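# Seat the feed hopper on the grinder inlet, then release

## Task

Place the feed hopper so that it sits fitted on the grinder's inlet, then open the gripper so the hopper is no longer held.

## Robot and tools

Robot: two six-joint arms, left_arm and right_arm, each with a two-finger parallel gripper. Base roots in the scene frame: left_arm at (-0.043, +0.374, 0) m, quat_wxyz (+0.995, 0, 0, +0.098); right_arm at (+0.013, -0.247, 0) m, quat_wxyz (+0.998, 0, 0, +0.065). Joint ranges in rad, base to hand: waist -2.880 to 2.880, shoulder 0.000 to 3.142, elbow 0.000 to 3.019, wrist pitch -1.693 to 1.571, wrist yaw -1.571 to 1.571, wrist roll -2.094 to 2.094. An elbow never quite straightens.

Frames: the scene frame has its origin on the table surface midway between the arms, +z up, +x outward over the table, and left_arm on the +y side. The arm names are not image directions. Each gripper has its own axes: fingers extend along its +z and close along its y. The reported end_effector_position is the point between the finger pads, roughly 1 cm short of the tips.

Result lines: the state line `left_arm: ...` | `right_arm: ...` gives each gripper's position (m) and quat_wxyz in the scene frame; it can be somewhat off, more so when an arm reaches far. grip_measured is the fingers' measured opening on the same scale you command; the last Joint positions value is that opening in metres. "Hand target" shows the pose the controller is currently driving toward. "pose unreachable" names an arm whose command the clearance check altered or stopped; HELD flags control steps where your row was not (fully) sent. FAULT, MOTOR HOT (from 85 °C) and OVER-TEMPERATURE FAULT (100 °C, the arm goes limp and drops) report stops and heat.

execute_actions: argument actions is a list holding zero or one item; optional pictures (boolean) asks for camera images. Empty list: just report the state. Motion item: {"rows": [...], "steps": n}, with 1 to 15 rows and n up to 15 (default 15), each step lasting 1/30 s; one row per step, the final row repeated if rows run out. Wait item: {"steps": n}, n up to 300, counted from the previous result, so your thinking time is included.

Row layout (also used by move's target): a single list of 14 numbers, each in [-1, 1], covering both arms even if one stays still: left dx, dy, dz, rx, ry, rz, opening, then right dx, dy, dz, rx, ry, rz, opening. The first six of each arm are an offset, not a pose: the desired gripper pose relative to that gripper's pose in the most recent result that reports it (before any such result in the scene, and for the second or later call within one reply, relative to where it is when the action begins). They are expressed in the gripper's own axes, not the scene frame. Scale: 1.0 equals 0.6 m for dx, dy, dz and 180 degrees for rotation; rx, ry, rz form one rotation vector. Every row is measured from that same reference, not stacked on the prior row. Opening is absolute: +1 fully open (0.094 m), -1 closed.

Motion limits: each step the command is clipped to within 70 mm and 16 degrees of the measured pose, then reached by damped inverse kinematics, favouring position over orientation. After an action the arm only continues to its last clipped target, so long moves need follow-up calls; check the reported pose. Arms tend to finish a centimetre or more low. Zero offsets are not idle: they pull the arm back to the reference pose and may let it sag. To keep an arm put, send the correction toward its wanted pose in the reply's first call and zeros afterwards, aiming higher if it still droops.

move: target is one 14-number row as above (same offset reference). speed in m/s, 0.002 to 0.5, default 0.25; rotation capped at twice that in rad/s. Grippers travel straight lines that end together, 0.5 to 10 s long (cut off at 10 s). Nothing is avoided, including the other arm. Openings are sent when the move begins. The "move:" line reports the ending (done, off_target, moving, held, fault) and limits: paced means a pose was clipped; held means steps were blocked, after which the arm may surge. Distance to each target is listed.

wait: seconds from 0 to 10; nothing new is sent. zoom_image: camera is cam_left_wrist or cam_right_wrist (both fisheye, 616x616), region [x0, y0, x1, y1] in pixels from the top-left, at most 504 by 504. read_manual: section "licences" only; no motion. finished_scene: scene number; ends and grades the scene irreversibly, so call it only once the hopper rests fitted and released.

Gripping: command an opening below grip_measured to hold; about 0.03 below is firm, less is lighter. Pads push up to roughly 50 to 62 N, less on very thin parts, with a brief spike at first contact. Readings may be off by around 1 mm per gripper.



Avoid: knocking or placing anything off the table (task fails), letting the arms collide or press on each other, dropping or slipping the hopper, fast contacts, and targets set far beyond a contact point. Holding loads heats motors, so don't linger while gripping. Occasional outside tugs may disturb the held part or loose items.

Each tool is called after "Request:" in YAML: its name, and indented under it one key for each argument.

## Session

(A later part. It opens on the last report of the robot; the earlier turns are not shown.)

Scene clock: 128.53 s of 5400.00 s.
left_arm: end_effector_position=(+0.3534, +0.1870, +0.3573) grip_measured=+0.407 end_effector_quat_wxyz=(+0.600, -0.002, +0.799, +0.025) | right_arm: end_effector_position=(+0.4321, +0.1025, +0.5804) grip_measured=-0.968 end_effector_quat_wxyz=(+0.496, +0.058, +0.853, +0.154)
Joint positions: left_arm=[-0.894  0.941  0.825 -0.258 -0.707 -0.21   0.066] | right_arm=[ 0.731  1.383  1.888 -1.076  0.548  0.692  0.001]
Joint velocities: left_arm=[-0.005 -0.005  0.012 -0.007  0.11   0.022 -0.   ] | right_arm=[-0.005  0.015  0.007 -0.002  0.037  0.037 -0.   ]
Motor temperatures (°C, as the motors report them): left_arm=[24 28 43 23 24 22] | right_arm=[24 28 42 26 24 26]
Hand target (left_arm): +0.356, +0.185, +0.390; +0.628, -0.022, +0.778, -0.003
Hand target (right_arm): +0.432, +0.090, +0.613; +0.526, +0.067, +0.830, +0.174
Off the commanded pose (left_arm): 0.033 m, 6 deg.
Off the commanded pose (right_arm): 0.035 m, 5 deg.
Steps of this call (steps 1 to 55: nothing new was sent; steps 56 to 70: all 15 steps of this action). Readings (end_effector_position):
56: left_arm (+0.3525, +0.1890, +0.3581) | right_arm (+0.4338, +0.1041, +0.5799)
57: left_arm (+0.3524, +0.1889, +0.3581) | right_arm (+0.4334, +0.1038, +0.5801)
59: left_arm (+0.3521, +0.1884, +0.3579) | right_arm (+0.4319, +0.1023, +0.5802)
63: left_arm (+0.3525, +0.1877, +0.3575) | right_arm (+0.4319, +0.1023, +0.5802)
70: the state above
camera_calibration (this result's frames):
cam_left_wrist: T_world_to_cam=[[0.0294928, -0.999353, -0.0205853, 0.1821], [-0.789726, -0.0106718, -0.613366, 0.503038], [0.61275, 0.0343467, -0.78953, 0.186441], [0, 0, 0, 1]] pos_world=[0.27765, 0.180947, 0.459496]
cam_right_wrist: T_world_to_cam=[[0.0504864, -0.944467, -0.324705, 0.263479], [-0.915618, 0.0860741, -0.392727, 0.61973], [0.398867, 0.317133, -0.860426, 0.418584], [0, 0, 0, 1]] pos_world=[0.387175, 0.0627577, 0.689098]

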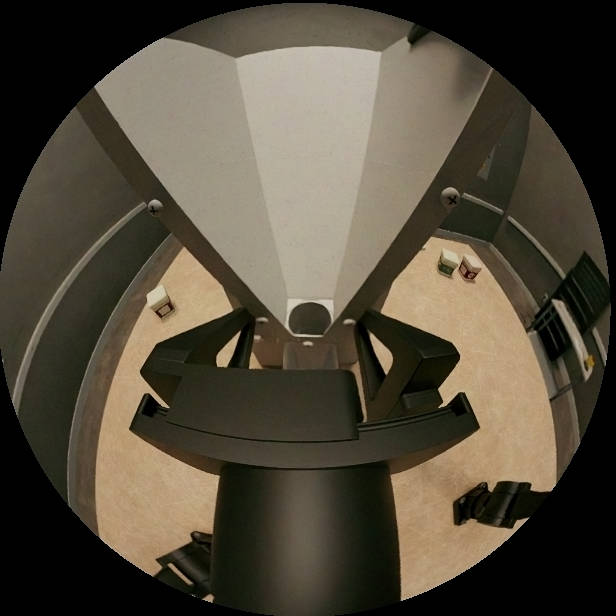

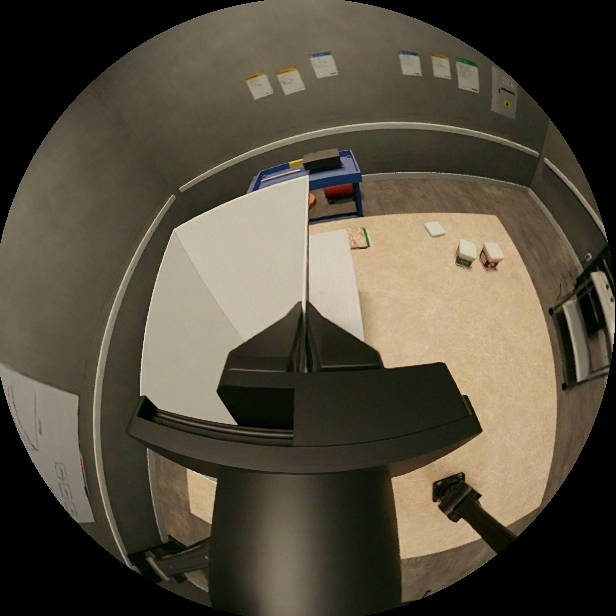

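Request:
execute_actions:
  actions:
    - {"rows":[[-0.054,-0.002,-0.011,0.008,-0.022,-0.022,0.385,-0.051,-0.002,-0.028,-0.012,-0.024,0.011,-1],[-0.055,-0.002,-0.009,0.008,-0.022,-0.022,0.385,-0.052,-0.002,-0.026,-0.012,-0.024,0.011,-1],[-0.055,-0.002,-0.008,0.008,-0.022,-0.022,0.385,-0.053,-0.002,-0.024,-0.012,-0.024,0.011,-1],[-0.056,-0.002,-0.006,0.008,-0.022,-0.022,0.385,-0.055,-0.002,-0.022,-0.012,-0.024,0.011,-1],[-0.056,-0.003,-0.005,0.008,-0.022,-0.022,0.385,-0.056,-0.003,-0.02,-0.012,-0.024,0.011,-1],[-0.057,-0.003,-0.003,0.008,-0.022,-0.022,0.385,-0.057,-0.003,-0.018,-0.012,-0.024,0.011,-1],[-0.057,-0.003,-0.001,0.008,-0.022,-0.022,0.385,-0.059,-0.003,-0.015,-0.012,-0.024,0.011,-1],[-0.058,-0.003,0.001,0.008,-0.022,-0.022,0.385,-0.06,-0.003,-0.013,-0.012,-0.024,0.011,-1]],"steps":15}

Request:
zoom_image:
  camera: "cam_left_wrist"
  region: [260,280,370,370]

Scene clock: 130.97 s of 5400.00 s.
left_arm: end_effector_position=(+0.3571, +0.1866, +0.3535) grip_measured=+0.407 end_effector_quat_wxyz=(+0.598, -0.001, +0.801, +0.023) | right_arm: end_effector_position=(+0.4377, +0.1019, +0.5767) grip_measured=-0.968 end_effector_quat_wxyz=(+0.492, +0.059, +0.855, +0.154)
Joint positions: left_arm=[-0.885  0.951  0.823 -0.249 -0.693 -0.21   0.066] | right_arm=[ 0.719  1.39   1.887 -1.072  0.536  0.692  0.001]
Joint velocities: left_arm=[ 0.005 -0.005 -0.012 -0.007  0.037 -0.037 -0.001] | right_arm=[ 0.005 -0.005 -0.007 -0.007 -0.037 -0.007  0.   ]
Motor temperatures (°C, as the motors report them): left_arm=[24 28 43 23 24 22] | right_arm=[24 28 42 26 24 26]
Hand target (left_arm): +0.362, +0.186, +0.390; +0.628, -0.021, +0.778, -0.005
Hand target (right_arm): +0.441, +0.089, +0.613; +0.526, +0.069, +0.830, +0.175
Off the commanded pose (left_arm): 0.038 m, 6 deg.
Off the commanded pose (right_arm): 0.039 m, 6 deg.
Steps of this call (steps 1 to 58: nothing new was sent; steps 59 to 73: all 15 steps of this action). Readings (end_effector_position):
59: left_arm (+0.3534, +0.1871, +0.3569) | right_arm (+0.4322, +0.1025, +0.5800)
60: left_arm (+0.3535, +0.1870, +0.3571) | right_arm (+0.4322, +0.1026, +0.5801)
62: left_arm (+0.3538, +0.1871, +0.3571) | right_arm (+0.4323, +0.1027, +0.5803)
66: left_arm (+0.3558, +0.1863, +0.3556) | right_arm (+0.4340, +0.1019, +0.5800)
73: the state above
camera_calibration (this result's frames):
cam_left_wrist: T_world_to_cam=[[0.0253068, -0.999502, -0.0188268, 0.18237], [-0.793054, -0.00860672, -0.609091, 0.502955], [0.608626, 0.0303449, -0.792877, 0.184595], [0, 0, 0, 1]] pos_world=[0.281906, 0.181006, 0.45614]
cam_right_wrist: T_world_to_cam=[[0.0465639, -0.944067, -0.326449, 0.264128], [-0.9184, 0.0880816, -0.385724, 0.620406], [0.392903, 0.317772, -0.86293, 0.417341], [0, 0, 0, 1]] pos_world=[0.393507, 0.0620887, 0.685666]

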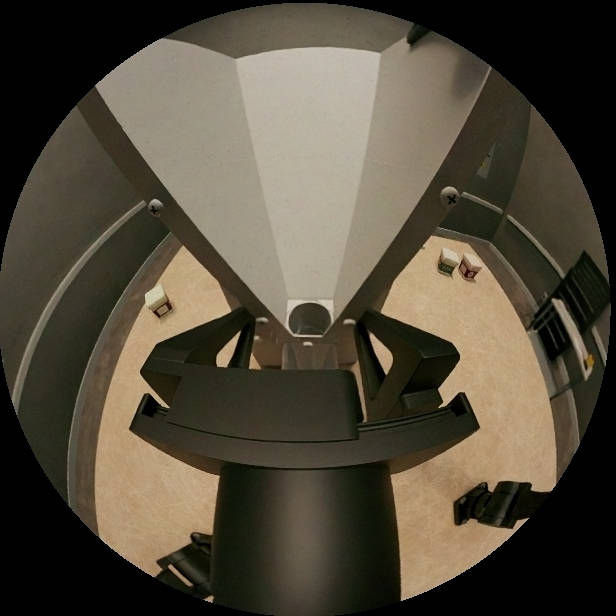

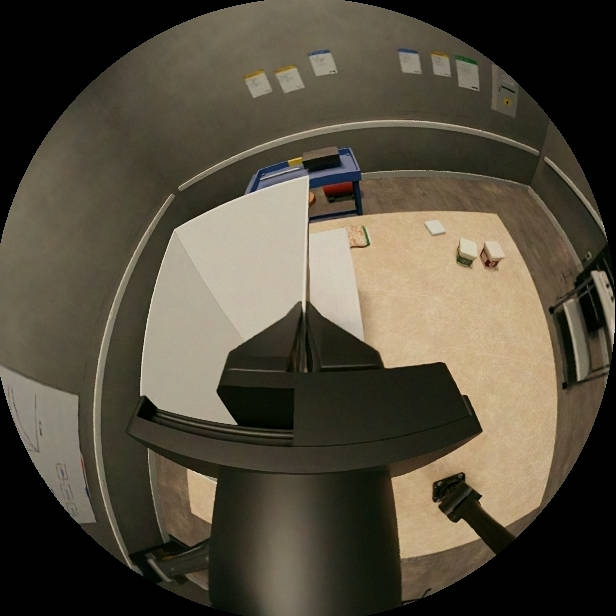

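Region (260, 280, 370, 370) of cam_left_wrist's 616x616 image, scaled by 4.582, with more detail than that image has; it fills the top 412 rows of this view, and the rest is white.

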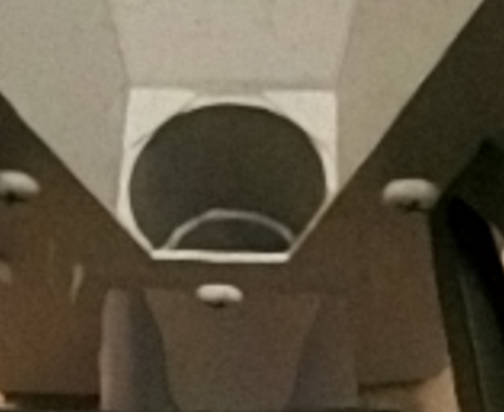

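Request:
execute_actions:
  actions:
    - {"rows":[[-0.056,0,-0.012,0.008,-0.024,-0.022,0.385,-0.054,-0.002,-0.028,-0.012,-0.027,0.012,-1],[-0.053,0,-0.011,0.008,-0.024,-0.022,0.385,-0.052,-0.003,-0.026,-0.012,-0.027,0.012,-1],[-0.05,0,-0.01,0.008,-0.024,-0.022,0.385,-0.049,-0.004,-0.025,-0.012,-0.027,0.012,-1],[-0.047,0,-0.009,0.008,-0.024,-0.022,0.385,-0.047,-0.005,-0.023,-0.012,-0.027,0.012,-1],[-0.044,0,-0.008,0.008,-0.024,-0.022,0.385,-0.044,-0.006,-0.022,-0.012,-0.027,0.012,-1],[-0.041,0,-0.007,0.008,-0.024,-0.022,0.385,-0.042,-0.007,-0.02,-0.012,-0.027,0.012,-1],[-0.038,0,-0.006,0.008,-0.024,-0.022,0.385,-0.039,-0.008,-0.019,-0.012,-0.027,0.012,-1],[-0.035,0,-0.005,0.008,-0.024,-0.022,0.385,-0.036,-0.009,-0.018,-0.012,-0.027,0.012,-1],[-0.032,0,-0.005,0.008,-0.024,-0.022,0.385,-0.034,-0.01,-0.016,-0.012,-0.027,0.012,-1],[-0.029,0,-0.004,0.008,-0.024,-0.022,0.385,-0.031,-0.011,-0.015,-0.012,-0.027,0.012,-1],[-0.026,0,-0.003,0.008,-0.024,-0.022,0.385,-0.029,-0.012,-0.013,-0.012,-0.027,0.012,-1],[-0.023,0,-0.002,0.008,-0.024,-0.022,0.385,-0.026,-0.013,-0.012,-0.012,-0.027,0.012,-1],[-0.02,0,-0.001,0.008,-0.024,-0.022,0.385,-0.024,-0.014,-0.01,-0.012,-0.027,0.012,-1],[-0.017,0,0,0.008,-0.024,-0.022,0.385,-0.021,-0.015,-0.009,-0.012,-0.027,0.012,-1]],"steps":15}

Request:
wait:
  seconds: 0.3

Request:
zoom_image:
  camera: "cam_left_wrist"
  region: [260,280,370,370]

Scene clock: 134.33 s of 5400.00 s.
left_arm: end_effector_position=(+0.3570, +0.1845, +0.3436) grip_measured=+0.397 end_effector_quat_wxyz=(+0.608, -0.003, +0.794, +0.009) | right_arm: end_effector_position=(+0.4347, +0.0974, +0.5674) grip_measured=-0.968 end_effector_quat_wxyz=(+0.498, +0.063, +0.849, +0.164)
Joint positions: left_arm=[-0.884  0.95   0.779 -0.17  -0.678 -0.208  0.066] | right_arm=[ 0.717  1.349  1.806 -1.005  0.532  0.693  0.001]
Joint velocities: left_arm=[-0.034 -0.024 -0.046  0.139  0.051 -0.022 -0.001] | right_arm=[-0.024 -0.112 -0.125  0.09  -0.051 -0.022  0.001]
Motor temperatures (°C, as the motors report them): left_arm=[24 27 43 23 24 22] | right_arm=[24 28 42 26 24 26]
Hand target (left_arm): +0.359, +0.187, +0.363; +0.628, -0.020, +0.778, -0.007
Hand target (right_arm): +0.439, +0.089, +0.587; +0.526, +0.073, +0.829, +0.176
Off the commanded pose (left_arm): 0.020 m, 4 deg.
Off the commanded pose (right_arm): 0.022 m, 4 deg.
Steps of this call (steps 1 to 86: nothing new was sent; steps 87 to 101: all 15 steps of this action). Readings (end_effector_position):
87: left_arm (+0.3571, +0.1866, +0.3530) | right_arm (+0.4379, +0.1020, +0.5756)
88: left_arm (+0.3570, +0.1866, +0.3521) | right_arm (+0.4379, +0.1020, +0.5747)
90: left_arm (+0.3567, +0.1865, +0.3486) | right_arm (+0.4382, +0.1023, +0.5709)
94: left_arm (+0.3573, +0.1868, +0.3457) | right_arm (+0.4377, +0.1019, +0.5685)
101: the state above
camera_calibration (this result's frames):
cam_left_wrist: T_world_to_cam=[[0.012009, -0.99991, 0.0060512, 0.176386], [-0.778069, -0.0131454, -0.628041, 0.498757], [0.628064, 0.00283391, -0.778156, 0.169981], [0, 0, 0, 1]] pos_world=[0.27919, 0.182445, 0.444445]
cam_right_wrist: T_world_to_cam=[[0.0521521, -0.936786, -0.345994, 0.264874], [-0.912202, 0.0963103, -0.39826, 0.618031], [0.406407, 0.336386, -0.849516, 0.39666], [0, 0, 0, 1]] pos_world=[0.38875, 0.0551763, 0.674751]

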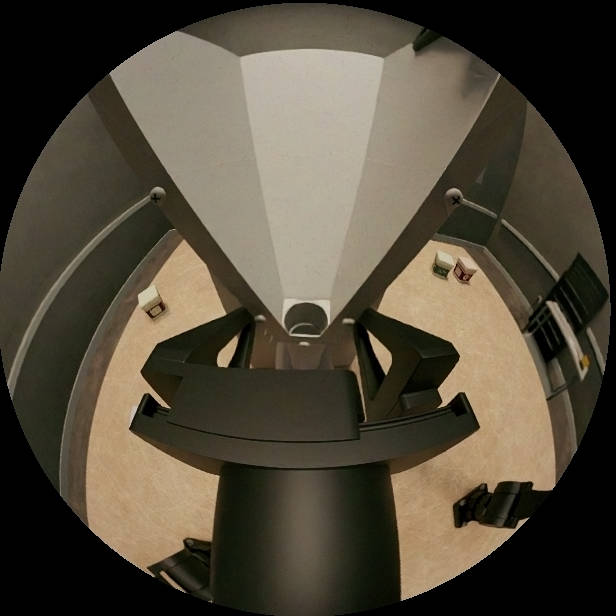

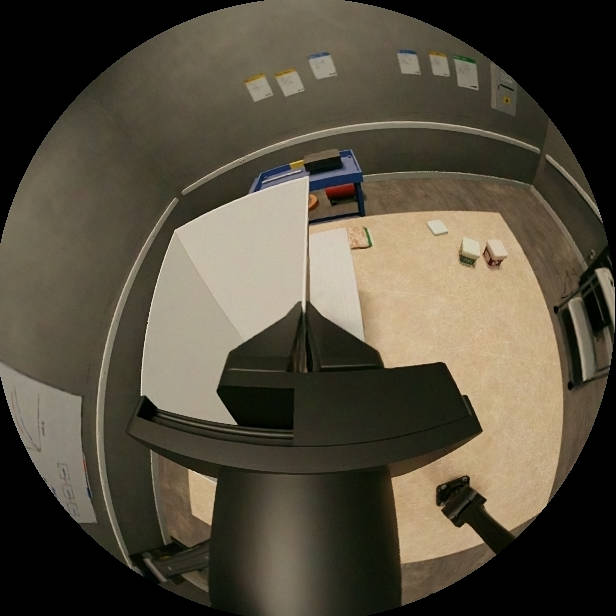

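Scene clock: 134.63 s of 5400.00 s.
left_arm: end_effector_position=(+0.3570, +0.1841, +0.3433) grip_measured=+0.396 end_effector_quat_wxyz=(+0.609, -0.003, +0.793, +0.007) | right_arm: end_effector_position=(+0.4345, +0.0966, +0.5672) grip_measured=-0.968 end_effector_quat_wxyz=(+0.499, +0.064, +0.848, +0.166)
Joint positions: left_arm=[-0.885  0.95   0.776 -0.162 -0.677 -0.208  0.066] | right_arm=[ 0.715  1.345  1.8   -1.     0.53   0.693  0.001]
Joint velocities: left_arm=[-0.005  0.005  0.002  0.012 -0.051 -0.022 -0.   ] | right_arm=[-0.005 -0.005  0.007 -0.002  0.007  0.051  0.   ]
Motor temperatures (°C, as the motors report them): left_arm=[24 27 43 23 24 22] | right_arm=[24 28 42 26 24 26]
Hand target (left_arm): +0.359, +0.187, +0.363; +0.628, -0.020, +0.778, -0.007
Hand target (right_arm): +0.439, +0.089, +0.587; +0.526, +0.073, +0.829, +0.176
Off the commanded pose (left_arm): 0.020 m, 4 deg.
Off the commanded pose (right_arm): 0.022 m, 4 deg.
Steps of this call (steps 1 to 9: nothing new was sent). Readings (end_effector_position):
1: left_arm (+0.3569, +0.1842, +0.3434) | right_arm (+0.4344, +0.0967, +0.5674)
2: left_arm (+0.3570, +0.1841, +0.3434) | right_arm (+0.4346, +0.0965, +0.5670)
4: left_arm (+0.3570, +0.1840, +0.3436) | right_arm (+0.4345, +0.0966, +0.5672)
8: left_arm (+0.3570, +0.1841, +0.3433) | right_arm (+0.4345, +0.0966, +0.5672)
9: the state above
camera_calibration (this result's frames):
cam_left_wrist: T_world_to_cam=[[0.0105203, -0.999899, 0.00953792, 0.175283], [-0.775832, -0.0141797, -0.63078, 0.498971], [0.630852, -0.000763832, -0.775903, 0.168687], [0, 0, 0, 1]] pos_world=[0.278857, 0.18247, 0.443954]
cam_right_wrist: T_world_to_cam=[[0.0532881, -0.935533, -0.349197, 0.265275], [-0.911783, 0.0970138, -0.399049, 0.618104], [0.4072, 0.339657, -0.847833, 0.395205], [0, 0, 0, 1]] pos_world=[0.388514, 0.0539749, 0.674355]

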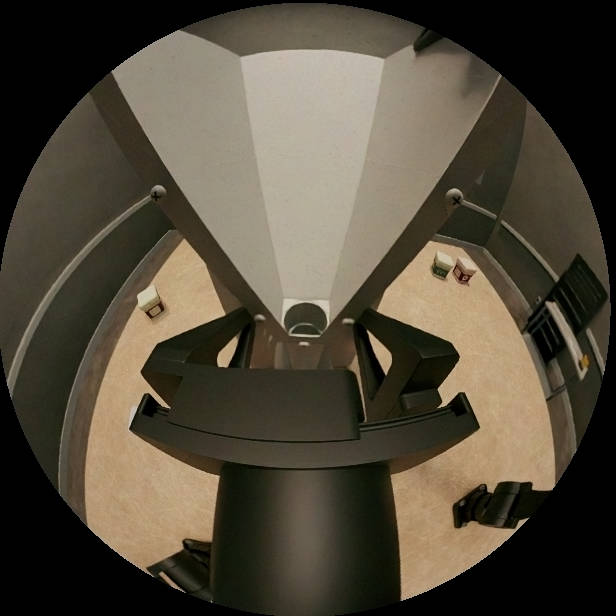

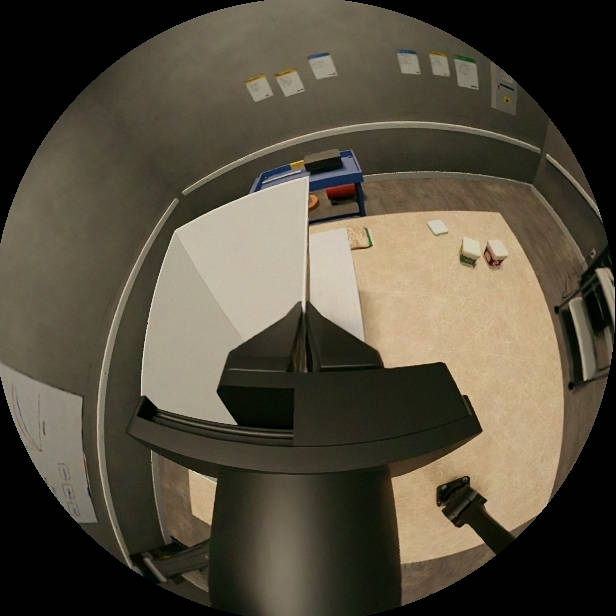

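Region (260, 280, 370, 370) of cam_left_wrist's 616x616 image, scaled by 4.582, with more detail than that image has; it fills the top 412 rows of this view, and the rest is white.

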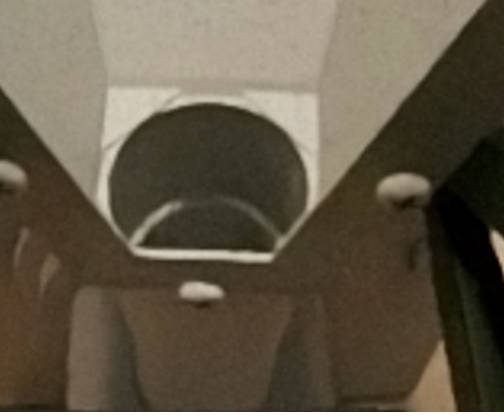

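Request:
execute_actions:
  actions:
    - {"rows":[[-0.03,0.005,-0.006,0.005,-0.015,-0.014,0.38,-0.035,0,-0.009,-0.008,-0.021,0.01,-1],[-0.03,0.005,-0.006,0.005,-0.015,-0.014,0.38,-0.036,0.001,-0.006,-0.008,-0.021,0.01,-1],[-0.03,0.005,-0.006,0.005,-0.015,-0.014,0.38,-0.036,0.002,-0.003,-0.008,-0.021,0.01,-1],[-0.03,0.005,-0.006,0.005,-0.015,-0.014,0.38,-0.036,0.003,0,-0.008,-0.021,0.01,-1],[-0.03,0.005,-0.006,0.005,-0.015,-0.014,0.38,-0.037,0.004,0.003,-0.008,-0.021,0.01,-1],[-0.03,0.005,-0.006,0.005,-0.015,-0.014,0.38,-0.037,0.005,0.006,-0.008,-0.021,0.01,-1],[-0.03,0.005,-0.006,0.005,-0.015,-0.014,0.38,-0.037,0.006,0.009,-0.008,-0.021,0.01,-1],[-0.03,0.005,-0.006,0.005,-0.015,-0.014,0.38,-0.038,0.007,0.012,-0.008,-0.021,0.01,-1],[-0.03,0.005,-0.006,0.005,-0.015,-0.014,0.38,-0.038,0.008,0.015,-0.008,-0.021,0.01,-1],[-0.03,0.005,-0.006,0.005,-0.015,-0.014,0.38,-0.038,0.009,0.018,-0.008,-0.021,0.01,-1],[-0.03,0.005,-0.006,0.005,-0.015,-0.014,0.38,-0.039,0.01,0.021,-0.008,-0.021,0.01,-1],[-0.03,0.005,-0.006,0.005,-0.015,-0.014,0.38,-0.039,0.011,0.024,-0.008,-0.021,0.01,-1]],"steps":15}

Request:
zoom_image:
  camera: "cam_left_wrist"
  region: [250,280,360,370]

Scene clock: 137.33 s of 5400.00 s.
left_arm: end_effector_position=(+0.3566, +0.1835, +0.3430) grip_measured=+0.391 end_effector_quat_wxyz=(+0.611, -0.002, +0.792, +0.003) | right_arm: end_effector_position=(+0.4355, +0.0967, +0.5670) grip_measured=-0.968 end_effector_quat_wxyz=(+0.497, +0.064, +0.849, +0.169)
Joint positions: left_arm=[-0.884  0.947  0.771 -0.153 -0.67  -0.206  0.065] | right_arm=[ 0.712  1.346  1.8   -0.998  0.521  0.694  0.001]
Joint velocities: left_arm=[ 0.005 -0.005  0.002 -0.002  0.022  0.022 -0.   ] | right_arm=[ 0.015  0.005 -0.012 -0.002 -0.022 -0.022 -0.   ]
Motor temperatures (°C, as the motors report them): left_arm=[24 27 43 23 24 22] | right_arm=[24 28 41 26 24 26]
Hand target (left_arm): +0.358, +0.187, +0.362; +0.628, -0.016, +0.778, -0.012
Hand target (right_arm): +0.456, +0.098, +0.582; +0.525, +0.076, +0.828, +0.181
Off the commanded pose (left_arm): 0.019 m, 3 deg.
Off the commanded pose (right_arm): 0.028 m, 4 deg.
Steps of this call (steps 1 to 66: nothing new was sent; steps 67 to 81: all 15 steps of this action). Readings (end_effector_position):
67: left_arm (+0.3568, +0.1837, +0.3433) | right_arm (+0.4345, +0.0967, +0.5671)
68: left_arm (+0.3565, +0.1835, +0.3432) | right_arm (+0.4346, +0.0967, +0.5672)
70: left_arm (+0.3565, +0.1834, +0.3430) | right_arm (+0.4349, +0.0964, +0.5671)
74: left_arm (+0.3565, +0.1834, +0.3429) | right_arm (+0.4351, +0.0965, +0.5672)
81: the state above
camera_calibration (this result's frames):
cam_left_wrist: T_world_to_cam=[[0.00363896, -0.99989, 0.0143768, 0.17551], [-0.773583, -0.0119253, -0.633583, 0.49817], [0.633685, -0.00881607, -0.773541, 0.168317], [0, 0, 0, 1]] pos_world=[0.278077, 0.182916, 0.443308]
cam_right_wrist: T_world_to_cam=[[0.0555254, -0.933491, -0.354276, 0.267041], [-0.912983, 0.0961733, -0.396501, 0.618055], [0.404202, 0.345464, -0.846921, 0.394875], [0, 0, 0, 1]] pos_world=[0.389837, 0.0534246, 0.674094]

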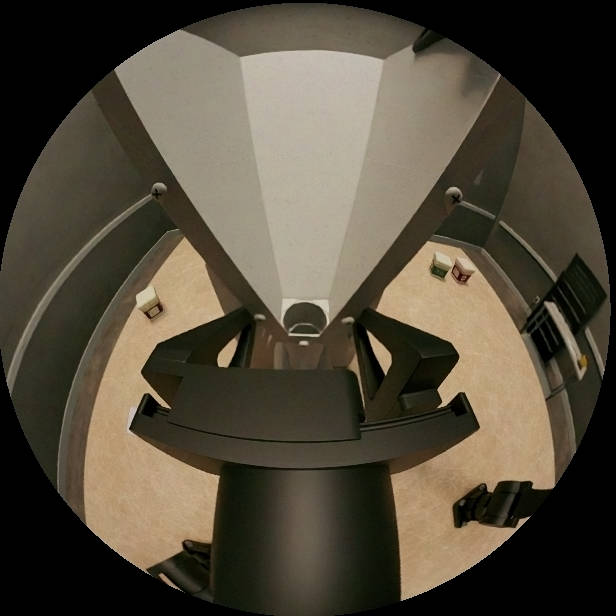

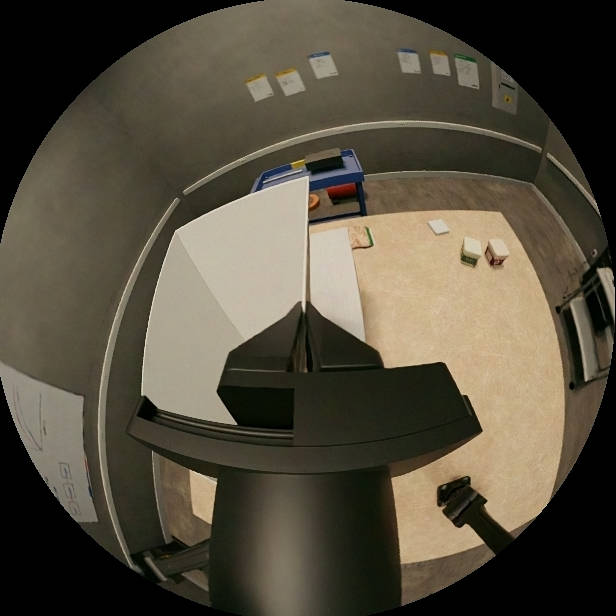

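Region (250, 280, 360, 370) of cam_left_wrist's 616x616 image, scaled by 4.582, with more detail than that image has; it fills the top 412 rows of this view, and the rest is white.

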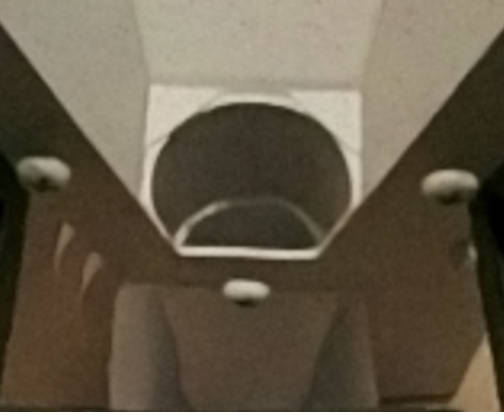

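Request:
execute_actions:
  actions:
    - {"rows":[[-0.03,0.005,-0.006,0.003,-0.014,-0.013,0.38,-0.033,0.01,0.01,-0.008,-0.021,0.012,-1],[-0.03,0.005,-0.006,0.003,-0.014,-0.013,0.38,-0.029,0.01,0.002,-0.008,-0.021,0.012,-1],[-0.03,0.005,-0.006,0.003,-0.014,-0.013,0.38,-0.025,0.011,-0.006,-0.008,-0.021,0.012,-1],[-0.03,0.005,-0.006,0.003,-0.014,-0.013,0.38,-0.021,0.012,-0.014,-0.008,-0.021,0.012,-1],[-0.03,0.005,-0.006,0.003,-0.014,-0.013,0.38,-0.018,0.012,-0.02,-0.008,-0.021,0.012,-1],[-0.03,0.005,-0.006,0.003,-0.014,-0.013,0.38,-0.016,0.013,-0.024,-0.008,-0.021,0.012,-1],[-0.03,0.005,-0.006,0.003,-0.014,-0.013,0.38,-0.014,0.013,-0.028,-0.008,-0.021,0.012,-1],[-0.03,0.005,-0.006,0.003,-0.014,-0.013,0.38,-0.012,0.014,-0.032,-0.008,-0.021,0.012,-1],[-0.03,0.005,-0.006,0.003,-0.014,-0.013,0.38,-0.01,0.014,-0.036,-0.008,-0.021,0.012,-1],[-0.03,0.005,-0.006,0.003,-0.014,-0.013,0.38,-0.008,0.014,-0.04,-0.008,-0.021,0.012,-1],[-0.03,0.005,-0.006,0.003,-0.014,-0.013,0.38,-0.005,0.015,-0.044,-0.008,-0.021,0.012,-1],[-0.03,0.005,-0.006,0.003,-0.014,-0.013,0.38,-0.003,0.015,-0.048,-0.008,-0.021,0.012,-1],[-0.03,0.005,-0.006,0.003,-0.014,-0.013,0.38,-0.001,0.016,-0.052,-0.008,-0.021,0.012,-1],[-0.03,0.005,-0.006,0.003,-0.014,-0.013,0.38,0.001,0.016,-0.056,-0.008,-0.021,0.012,-1]],"steps":15}

Request:
wait:
  seconds: 0.3

Request:
zoom_image:
  camera: "cam_left_wrist"
  region: [250,280,360,370]

Scene clock: 140.20 s of 5400.00 s.
left_arm: end_effector_position=(+0.3556, +0.1830, +0.3422) grip_measured=+0.389 end_effector_quat_wxyz=(+0.610, +0.002, +0.792, +0.002) | right_arm: end_effector_position=(+0.4302, +0.0932, +0.5671) grip_measured=-0.968 end_effector_quat_wxyz=(+0.506, +0.069, +0.844, +0.163)
Joint positions: left_arm=[-0.884  0.944  0.768 -0.152 -0.662 -0.202  0.065] | right_arm=[ 0.725  1.328  1.776 -0.984  0.556  0.697  0.001]
Joint velocities: left_arm=[ 0.015 -0.005 -0.007 -0.002  0.007 -0.022 -0.001] | right_arm=[ 0.015  0.005 -0.032  0.042  0.007  0.022  0.001]
Motor temperatures (°C, as the motors report them): left_arm=[24 27 43 23 24 22] | right_arm=[24 28 41 26 24 26]
Hand target (left_arm): +0.357, +0.187, +0.361; +0.628, -0.015, +0.778, -0.013
Hand target (right_arm): +0.407, +0.098, +0.584; +0.521, +0.079, +0.829, +0.187
Off the commanded pose (left_arm): 0.019 m, 4 deg.
Off the commanded pose (right_arm): 0.031 m, 4 deg.
Steps of this call (steps 1 to 71: nothing new was sent; steps 72 to 86: all 15 steps of this action). Readings (end_effector_position):
72: left_arm (+0.3566, +0.1835, +0.3430) | right_arm (+0.4355, +0.0967, +0.5670)
73: left_arm (+0.3566, +0.1835, +0.3430) | right_arm (+0.4355, +0.0967, +0.5671)
75: left_arm (+0.3566, +0.1834, +0.3430) | right_arm (+0.4350, +0.0960, +0.5668)
79: left_arm (+0.3562, +0.1833, +0.3425) | right_arm (+0.4330, +0.0947, +0.5670)
86: the state above
camera_calibration (this result's frames):
cam_left_wrist: T_world_to_cam=[[-0.00426947, -0.999914, 0.0123699, 0.178549], [-0.774415, -0.00452003, -0.632662, 0.495575], [0.632663, -0.0122806, -0.77433, 0.169612], [0, 0, 0, 1]] pos_world=[0.277236, 0.182857, 0.442658]
cam_right_wrist: T_world_to_cam=[[0.0442815, -0.935819, -0.349689, 0.266496], [-0.90407, 0.111402, -0.412611, 0.617494], [0.425085, 0.334414, -0.841112, 0.386978], [0, 0, 0, 1]] pos_world=[0.381959, 0.0511905, 0.673467]

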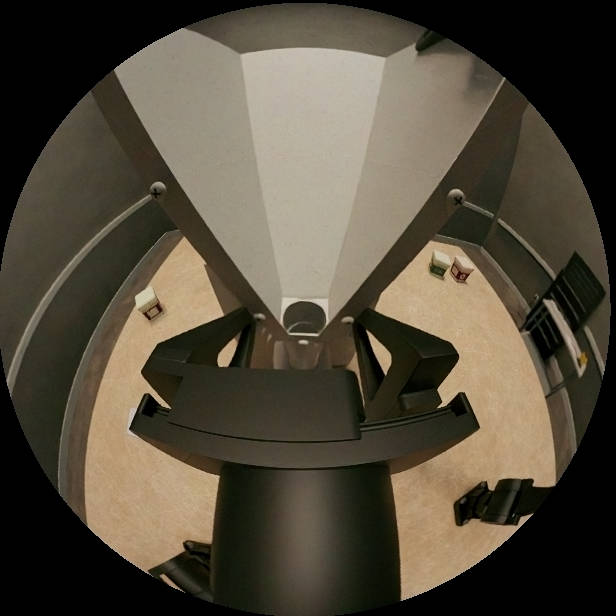

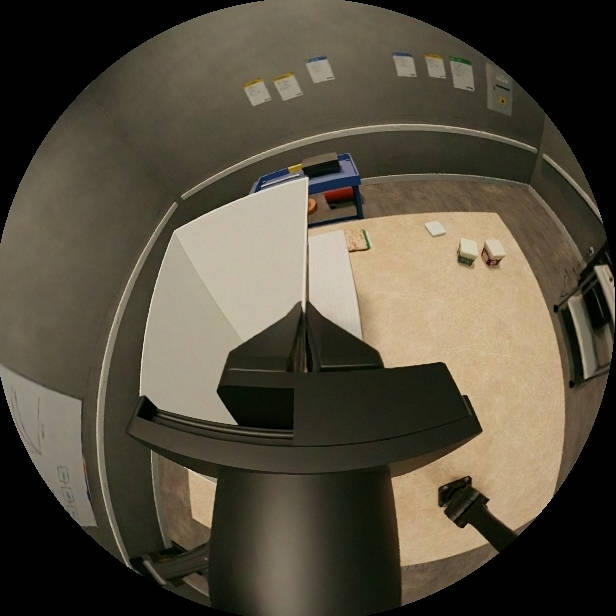

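Scene clock: 140.50 s of 5400.00 s.
left_arm: end_effector_position=(+0.3556, +0.1830, +0.3422) grip_measured=+0.389 end_effector_quat_wxyz=(+0.610, +0.002, +0.792, +0.002) | right_arm: end_effector_position=(+0.4302, +0.0934, +0.5670) grip_measured=-0.968 end_effector_quat_wxyz=(+0.506, +0.069, +0.844, +0.163)
Joint positions: left_arm=[-0.884  0.944  0.768 -0.152 -0.662 -0.202  0.065] | right_arm=[ 0.725  1.328  1.775 -0.983  0.556  0.697  0.001]
Joint velocities: left_arm=[-0.005 -0.015 -0.022  0.002 -0.037  0.022 -0.001] | right_arm=[-0.005 -0.005 -0.007  0.002 -0.007 -0.037 -0.   ]
Motor temperatures (°C, as the motors report them): left_arm=[24 27 43 23 24 22] | right_arm=[24 28 41 26 24 26]
Hand target (left_arm): +0.357, +0.187, +0.361; +0.628, -0.015, +0.778, -0.013
Hand target (right_arm): +0.406, +0.098, +0.584; +0.521, +0.079, +0.829, +0.187
Off the commanded pose (left_arm): 0.019 m, 4 deg.
Off the commanded pose (right_arm): 0.031 m, 4 deg.
Steps of this call (steps 1 to 9: nothing new was sent). Readings (end_effector_position):
1: left_arm (+0.3556, +0.1830, +0.3422) | right_arm (+0.4301, +0.0934, +0.5672)
2: left_arm (+0.3556, +0.1830, +0.3422) | right_arm (+0.4302, +0.0934, +0.5670)
4: left_arm (+0.3556, +0.1830, +0.3422) | right_arm (+0.4302, +0.0934, +0.5670)
8: left_arm (+0.3556, +0.1830, +0.3422) | right_arm (+0.4302, +0.0934, +0.5670)
9: the state above
camera_calibration (this result's frames):
cam_left_wrist: T_world_to_cam=[[-0.00426947, -0.999914, 0.0123699, 0.178549], [-0.774415, -0.00452003, -0.632662, 0.495575], [0.632663, -0.0122806, -0.77433, 0.169612], [0, 0, 0, 1]] pos_world=[0.277236, 0.182857, 0.442658]
cam_right_wrist: T_world_to_cam=[[0.0447261, -0.935701, -0.349947, 0.266645], [-0.904009, 0.111176, -0.412805, 0.617494], [0.425168, 0.334819, -0.840909, 0.386685], [0, 0, 0, 1]] pos_world=[0.381888, 0.0513805, 0.673384]

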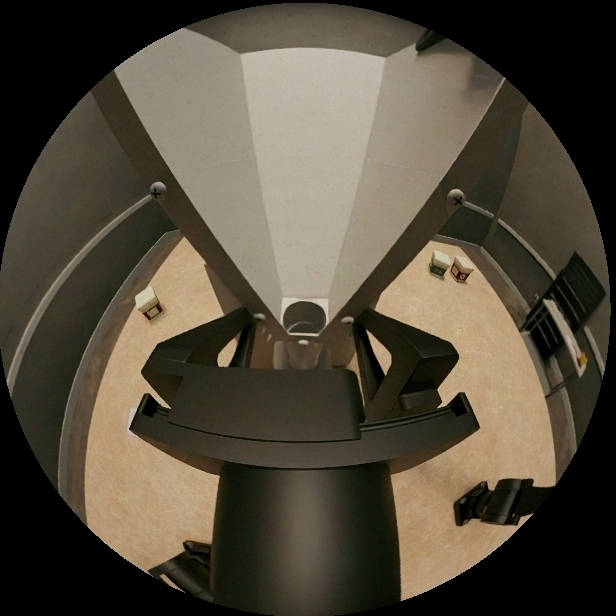

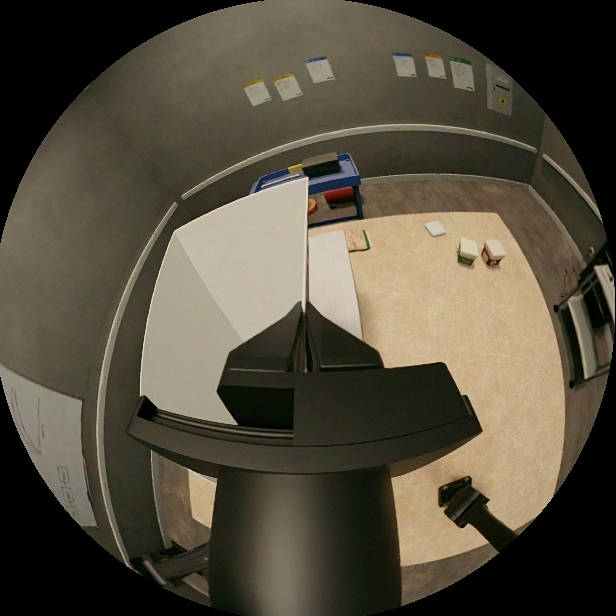

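Region (250, 280, 360, 370) of cam_left_wrist's 616x616 image, scaled by 4.582, with more detail than that image has; it fills the top 412 rows of this view, and the rest is white.

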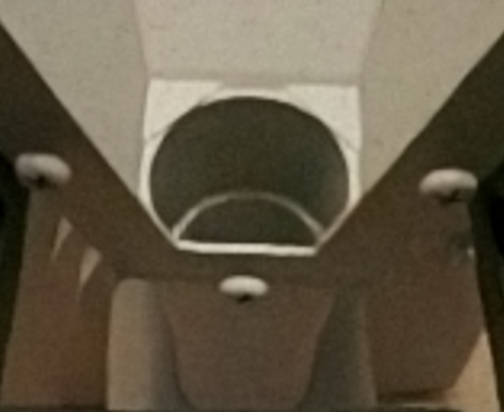

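Request:
execute_actions:
  actions:
    - {"rows":[[-0.03,0.005,-0.006,0.003,-0.014,-0.013,0.5,-0.001,0.022,-0.044,-0.01,-0.013,0.012,-1],[-0.03,0.005,-0.006,0.003,-0.014,-0.013,0.6,0,0.026,-0.042,-0.009,-0.013,0.011,-1],[-0.03,0.005,-0.006,0.003,-0.014,-0.013,0.7,0,0.03,-0.04,-0.008,-0.013,0.01,-1],[-0.03,0.005,-0.006,0.003,-0.014,-0.013,0.85,0.001,0.034,-0.038,-0.007,-0.013,0.009,-1],[-0.03,0.005,-0.006,0.003,-0.014,-0.013,1,0.001,0.038,-0.036,-0.006,-0.013,0.008,-1],[-0.03,0.005,-0.006,0.003,-0.014,-0.013,1,0.002,0.042,-0.034,-0.005,-0.013,0.007,-1],[-0.03,0.005,-0.006,0.003,-0.014,-0.013,1,0.002,0.046,-0.032,-0.004,-0.013,0.006,-1],[-0.03,0.005,-0.006,0.003,-0.014,-0.013,1,0.003,0.05,-0.03,-0.003,-0.013,0.005,-1],[-0.03,0.005,-0.006,0.003,-0.014,-0.013,1,0.003,0.054,-0.027,-0.002,-0.013,0.004,-1],[-0.03,0.005,-0.006,0.003,-0.014,-0.013,1,0.004,0.058,-0.025,-0.001,-0.013,0.003,-1],[-0.03,0.005,-0.006,0.003,-0.014,-0.013,1,0.004,0.061,-0.023,0,-0.013,0.002,-1]],"steps":15}

Request:
zoom_image:
  camera: "cam_left_wrist"
  region: [240,270,370,380]

Scene clock: 143.13 s of 5400.00 s.
left_arm: end_effector_position=(+0.3545, +0.1830, +0.3477) grip_measured=+1.000 end_effector_quat_wxyz=(+0.616, -0.000, +0.788, -0.005) | right_arm: end_effector_position=(+0.4301, +0.0980, +0.5697) grip_measured=-0.968 end_effector_quat_wxyz=(+0.517, +0.074, +0.841, +0.143)
Joint positions: left_arm=[-0.884  0.934  0.767 -0.143 -0.657 -0.202  0.094] | right_arm=[ 0.748  1.35   1.801 -0.998  0.619  0.697  0.001]
Joint velocities: left_arm=[ 0.005 -0.015 -0.017 -0.007 -0.022  0.051  0.   ] | right_arm=[-0.005 -0.005  0.007 -0.046  0.037  0.022 -0.001]
Motor temperatures (°C, as the motors report them): left_arm=[24 27 42 23 24 22] | right_arm=[24 28 41 26 25 26]
Hand target (left_arm): +0.356, +0.186, +0.360; +0.628, -0.012, +0.778, -0.014
Hand target (right_arm): +0.415, +0.124, +0.582; +0.523, +0.074, +0.833, +0.164
Off the commanded pose (left_arm): 0.013 m, 2 deg.
Off the commanded pose (right_arm): 0.034 m, 3 deg.
Steps of this call (steps 1 to 64: nothing new was sent; steps 65 to 79: all 15 steps of this action). Readings (end_effector_position):
65: left_arm (+0.3556, +0.1827, +0.3424) | right_arm (+0.4302, +0.0933, +0.5670)
66: left_arm (+0.3555, +0.1824, +0.3426) | right_arm (+0.4301, +0.0933, +0.5671)
68: left_arm (+0.3553, +0.1823, +0.3446) | right_arm (+0.4297, +0.0931, +0.5675)
72: left_arm (+0.3545, +0.1829, +0.3475) | right_arm (+0.4297, +0.0936, +0.5680)
79: the state above
camera_calibration (this result's frames):
cam_left_wrist: T_world_to_cam=[[-0.00996047, -0.999618, 0.0257771, 0.175729], [-0.765785, -0.00895141, -0.643034, 0.499477], [0.643019, -0.0261447, -0.765403, 0.170327], [0, 0, 0, 1]] pos_world=[0.274719, 0.184586, 0.44702]
cam_right_wrist: T_world_to_cam=[[0.0208816, -0.94681, -0.321115, 0.266719], [-0.893055, 0.126728, -0.431733, 0.622602], [0.449463, 0.295789, -0.842907, 0.381938], [0, 0, 0, 1]] pos_world=[0.378781, 0.0606578, 0.676384]

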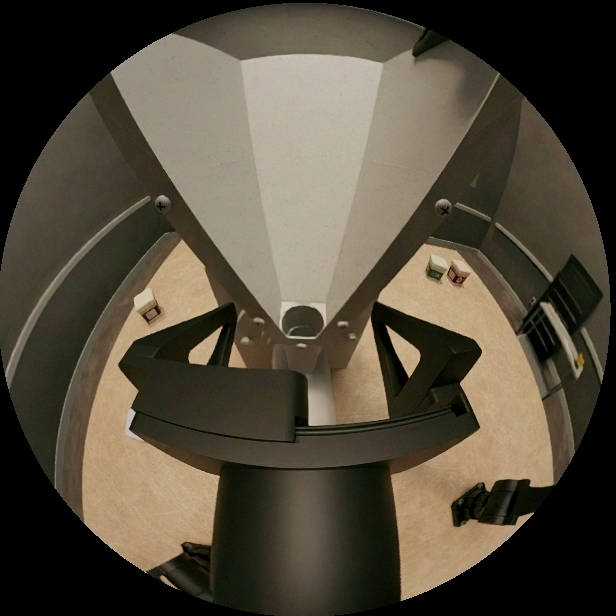

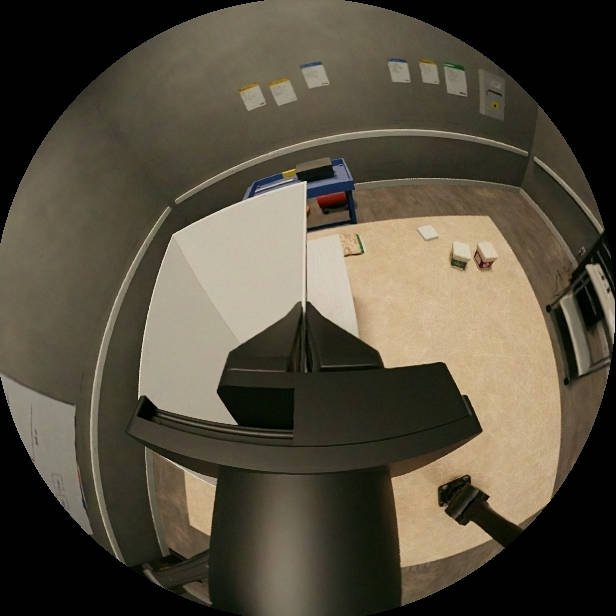

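Region (240, 270, 370, 380) of cam_left_wrist's 616x616 image, scaled by 3.877, with more detail than that image has; it fills the top 426 rows of this view, and the rest is white.

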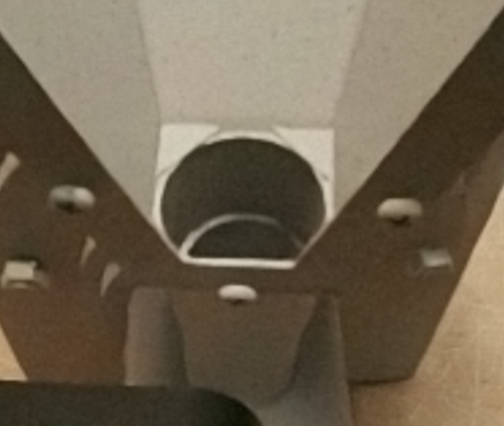

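Request:
execute_actions:
  actions:
    - {"rows":[[-0.02,0.005,-0.01,0,-0.01,-0.005,1,0.007,0.046,-0.029,-0.01,-0.008,0.006,-1],[-0.018,0.005,-0.017,0,-0.01,-0.005,1,0.006,0.044,-0.034,-0.01,-0.01,0.006,-1],[-0.016,0.005,-0.024,0,-0.01,-0.005,1,0.006,0.042,-0.039,-0.01,-0.012,0.006,-1],[-0.014,0.005,-0.031,0,-0.01,-0.005,1,0.005,0.04,-0.044,-0.01,-0.014,0.006,-1],[-0.012,0.005,-0.038,0,-0.01,-0.005,1,0.005,0.038,-0.049,-0.01,-0.016,0.006,-1],[-0.01,0.005,-0.045,0,-0.01,-0.005,1,0.004,0.036,-0.054,-0.01,-0.018,0.006,-1],[-0.008,0.005,-0.052,0,-0.01,-0.005,1,0.004,0.034,-0.059,-0.01,-0.02,0.006,-1],[-0.006,0.005,-0.059,0,-0.01,-0.005,1,0.004,0.032,-0.064,-0.01,-0.022,0.006,-1],[-0.004,0.005,-0.066,0,-0.01,-0.005,1,0.003,0.03,-0.069,-0.01,-0.024,0.006,-1],[-0.002,0.005,-0.073,0,-0.01,-0.005,1,0.003,0.028,-0.074,-0.01,-0.025,0.006,-1],[0,0.005,-0.08,0,-0.01,-0.005,1,0.002,0.026,-0.079,-0.01,-0.025,0.006,-1],[0.002,0.005,-0.087,0,-0.01,-0.005,1,0.002,0.024,-0.083,-0.01,-0.025,0.006,-1]],"steps":15}

Request:
wait:
  seconds: 0.3

Request:
zoom_image:
  camera: "cam_left_wrist"
  region: [240,250,370,370]

Scene clock: 145.57 s of 5400.00 s.
left_arm: end_effector_position=(+0.3066, +0.1879, +0.3599) grip_measured=+1.000 end_effector_quat_wxyz=(+0.632, -0.003, +0.775, -0.005) | right_arm: end_effector_position=(+0.4239, +0.0944, +0.5714) grip_measured=-0.968 end_effector_quat_wxyz=(+0.532, +0.078, +0.833, +0.128)
Joint positions: left_arm=[-0.993  0.804  0.712 -0.193 -0.773 -0.212  0.094] | right_arm=[ 0.768  1.336  1.779 -0.984  0.678  0.689  0.001]
Joint velocities: left_arm=[-0.142 -0.132 -0.037 -0.081 -0.066 -0.095  0.   ] | right_arm=[ 0.044 -0.024 -0.032  0.007  0.11  -0.066 -0.   ]
Motor temperatures (°C, as the motors report them): left_arm=[24 27 42 23 24 22] | right_arm=[24 28 41 25 25 26]
Hand target (left_arm): +0.304, +0.186, +0.359; +0.629, -0.006, +0.777, -0.009
Hand target (right_arm): +0.388, +0.102, +0.593; +0.547, +0.078, +0.818, +0.160
Off the commanded pose (left_arm): 0.003 m, 1 deg.
Off the commanded pose (right_arm): 0.046 m, 4 deg.
Steps of this call (steps 1 to 58: nothing new was sent; steps 59 to 73: all 15 steps of this action). Readings (end_effector_position):
59: left_arm (+0.3543, +0.1833, +0.3480) | right_arm (+0.4301, +0.0977, +0.5697)
60: left_arm (+0.3541, +0.1844, +0.3484) | right_arm (+0.4299, +0.0977, +0.5699)
62: left_arm (+0.3513, +0.1881, +0.3494) | right_arm (+0.4294, +0.0969, +0.5706)
66: left_arm (+0.3362, +0.1911, +0.3533) | right_arm (+0.4285, +0.0958, +0.5714)
73: the state above
camera_calibration (this result's frames):
cam_left_wrist: T_world_to_cam=[[-0.00626295, -0.999599, 0.0276005, 0.178027], [-0.738168, -0.0139982, -0.674472, 0.474513], [0.674588, -0.024598, -0.737785, 0.190722], [0, 0, 0, 1]] pos_world=[0.222727, 0.189289, 0.455843]
cam_right_wrist: T_world_to_cam=[[0.00441023, -0.953563, -0.301162, 0.260261], [-0.876151, 0.141483, -0.460806, 0.626333], [0.482017, 0.265896, -0.834841, 0.371693], [0, 0, 0, 1]] pos_world=[0.368452, 0.0607277, 0.677303]

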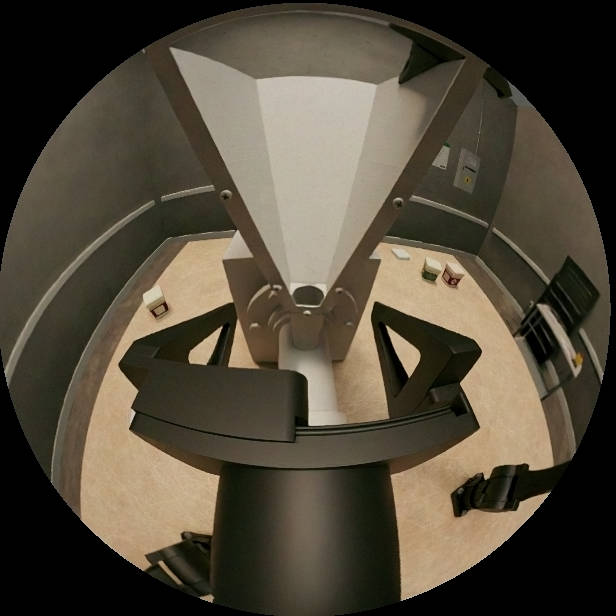

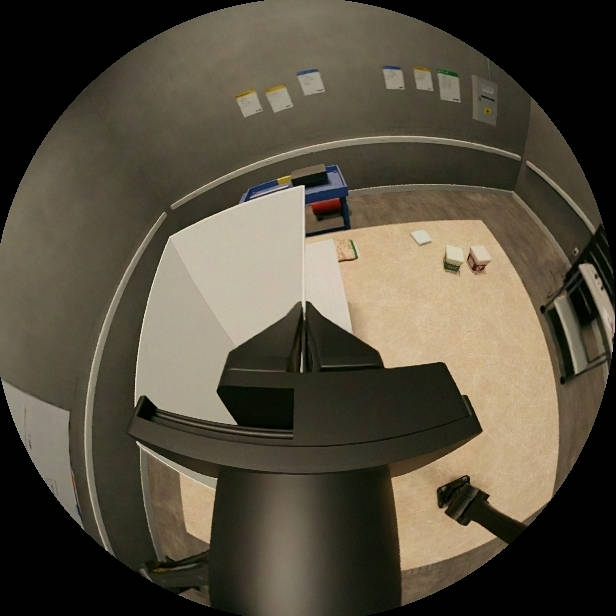

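Scene clock: 145.87 s of 5400.00 s.
left_arm: end_effector_position=(+0.3051, +0.1878, +0.3596) grip_measured=+1.000 end_effector_quat_wxyz=(+0.632, -0.004, +0.775, -0.006) | right_arm: end_effector_position=(+0.4231, +0.0944, +0.5716) grip_measured=-0.968 end_effector_quat_wxyz=(+0.533, +0.077, +0.833, +0.128)
Joint positions: left_arm=[-0.996  0.8    0.711 -0.197 -0.775 -0.218  0.094] | right_arm=[ 0.77   1.334  1.777 -0.982  0.681  0.688  0.001]
Joint velocities: left_arm=[-0.005  0.005  0.002 -0.007 -0.051  0.007  0.   ] | right_arm=[-0.034 -0.015  0.007  0.002 -0.022 -0.051 -0.   ]
Motor temperatures (°C, as the motors report them): left_arm=[24 27 42 23 24 22] | right_arm=[24 28 41 25 25 26]
Hand target (left_arm): +0.304, +0.186, +0.359; +0.629, -0.006, +0.777, -0.009
Hand target (right_arm): +0.388, +0.102, +0.593; +0.547, +0.078, +0.818, +0.159
Off the commanded pose (left_arm): 0.002 m, 1 deg.
Off the commanded pose (right_arm): 0.045 m, 4 deg.
Steps of this call (steps 1 to 9: nothing new was sent). Readings (end_effector_position):
1: left_arm (+0.3055, +0.1875, +0.3603) | right_arm (+0.4234, +0.0944, +0.5715)
2: left_arm (+0.3053, +0.1876, +0.3605) | right_arm (+0.4232, +0.0943, +0.5713)
4: left_arm (+0.3052, +0.1877, +0.3601) | right_arm (+0.4231, +0.0944, +0.5715)
8: left_arm (+0.3051, +0.1878, +0.3596) | right_arm (+0.4231, +0.0944, +0.5716)
9: the state above
camera_calibration (this result's frames):
cam_left_wrist: T_world_to_cam=[[-0.00666964, -0.999499, 0.0309246, 0.176897], [-0.739186, -0.0158998, -0.673314, 0.473495], [0.673468, -0.0273498, -0.73871, 0.192657], [0, 0, 0, 1]] pos_world=[0.221432, 0.189606, 0.455658]
cam_right_wrist: T_world_to_cam=[[0.00483172, -0.953849, -0.300249, 0.259646], [-0.875379, 0.141114, -0.462384, 0.626293], [0.483414, 0.265066, -0.834297, 0.371348], [0, 0, 0, 1]] pos_world=[0.367474, 0.0608532, 0.677361]

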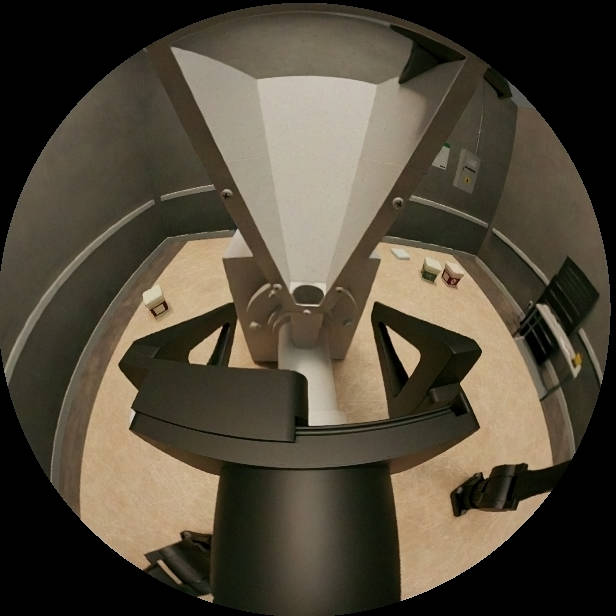

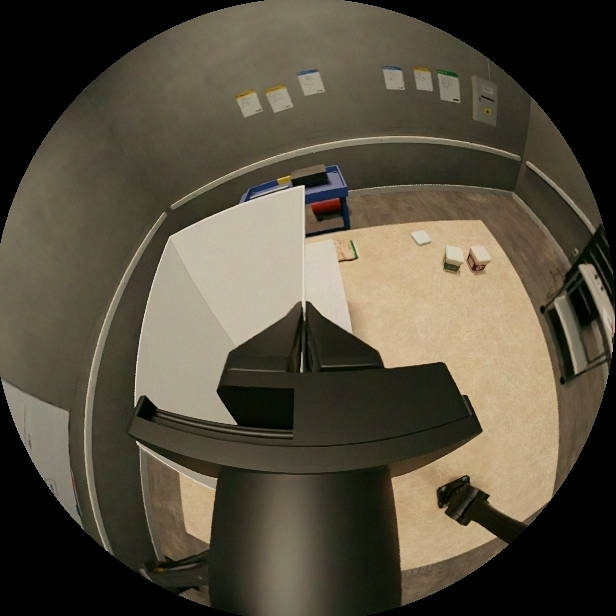

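Region (240, 250, 370, 370) of cam_left_wrist's 616x616 image, scaled by 3.877, with more detail than that image has; it fills the top 465 rows of this view, and the rest is white.

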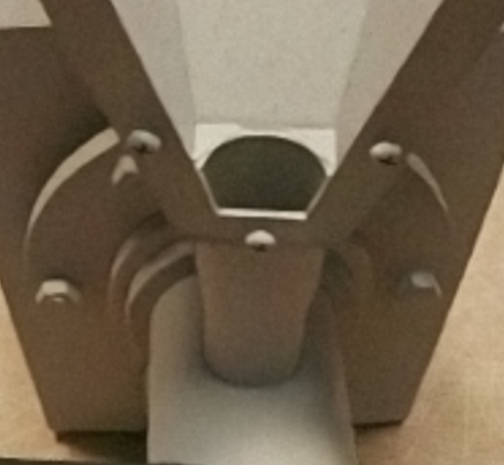

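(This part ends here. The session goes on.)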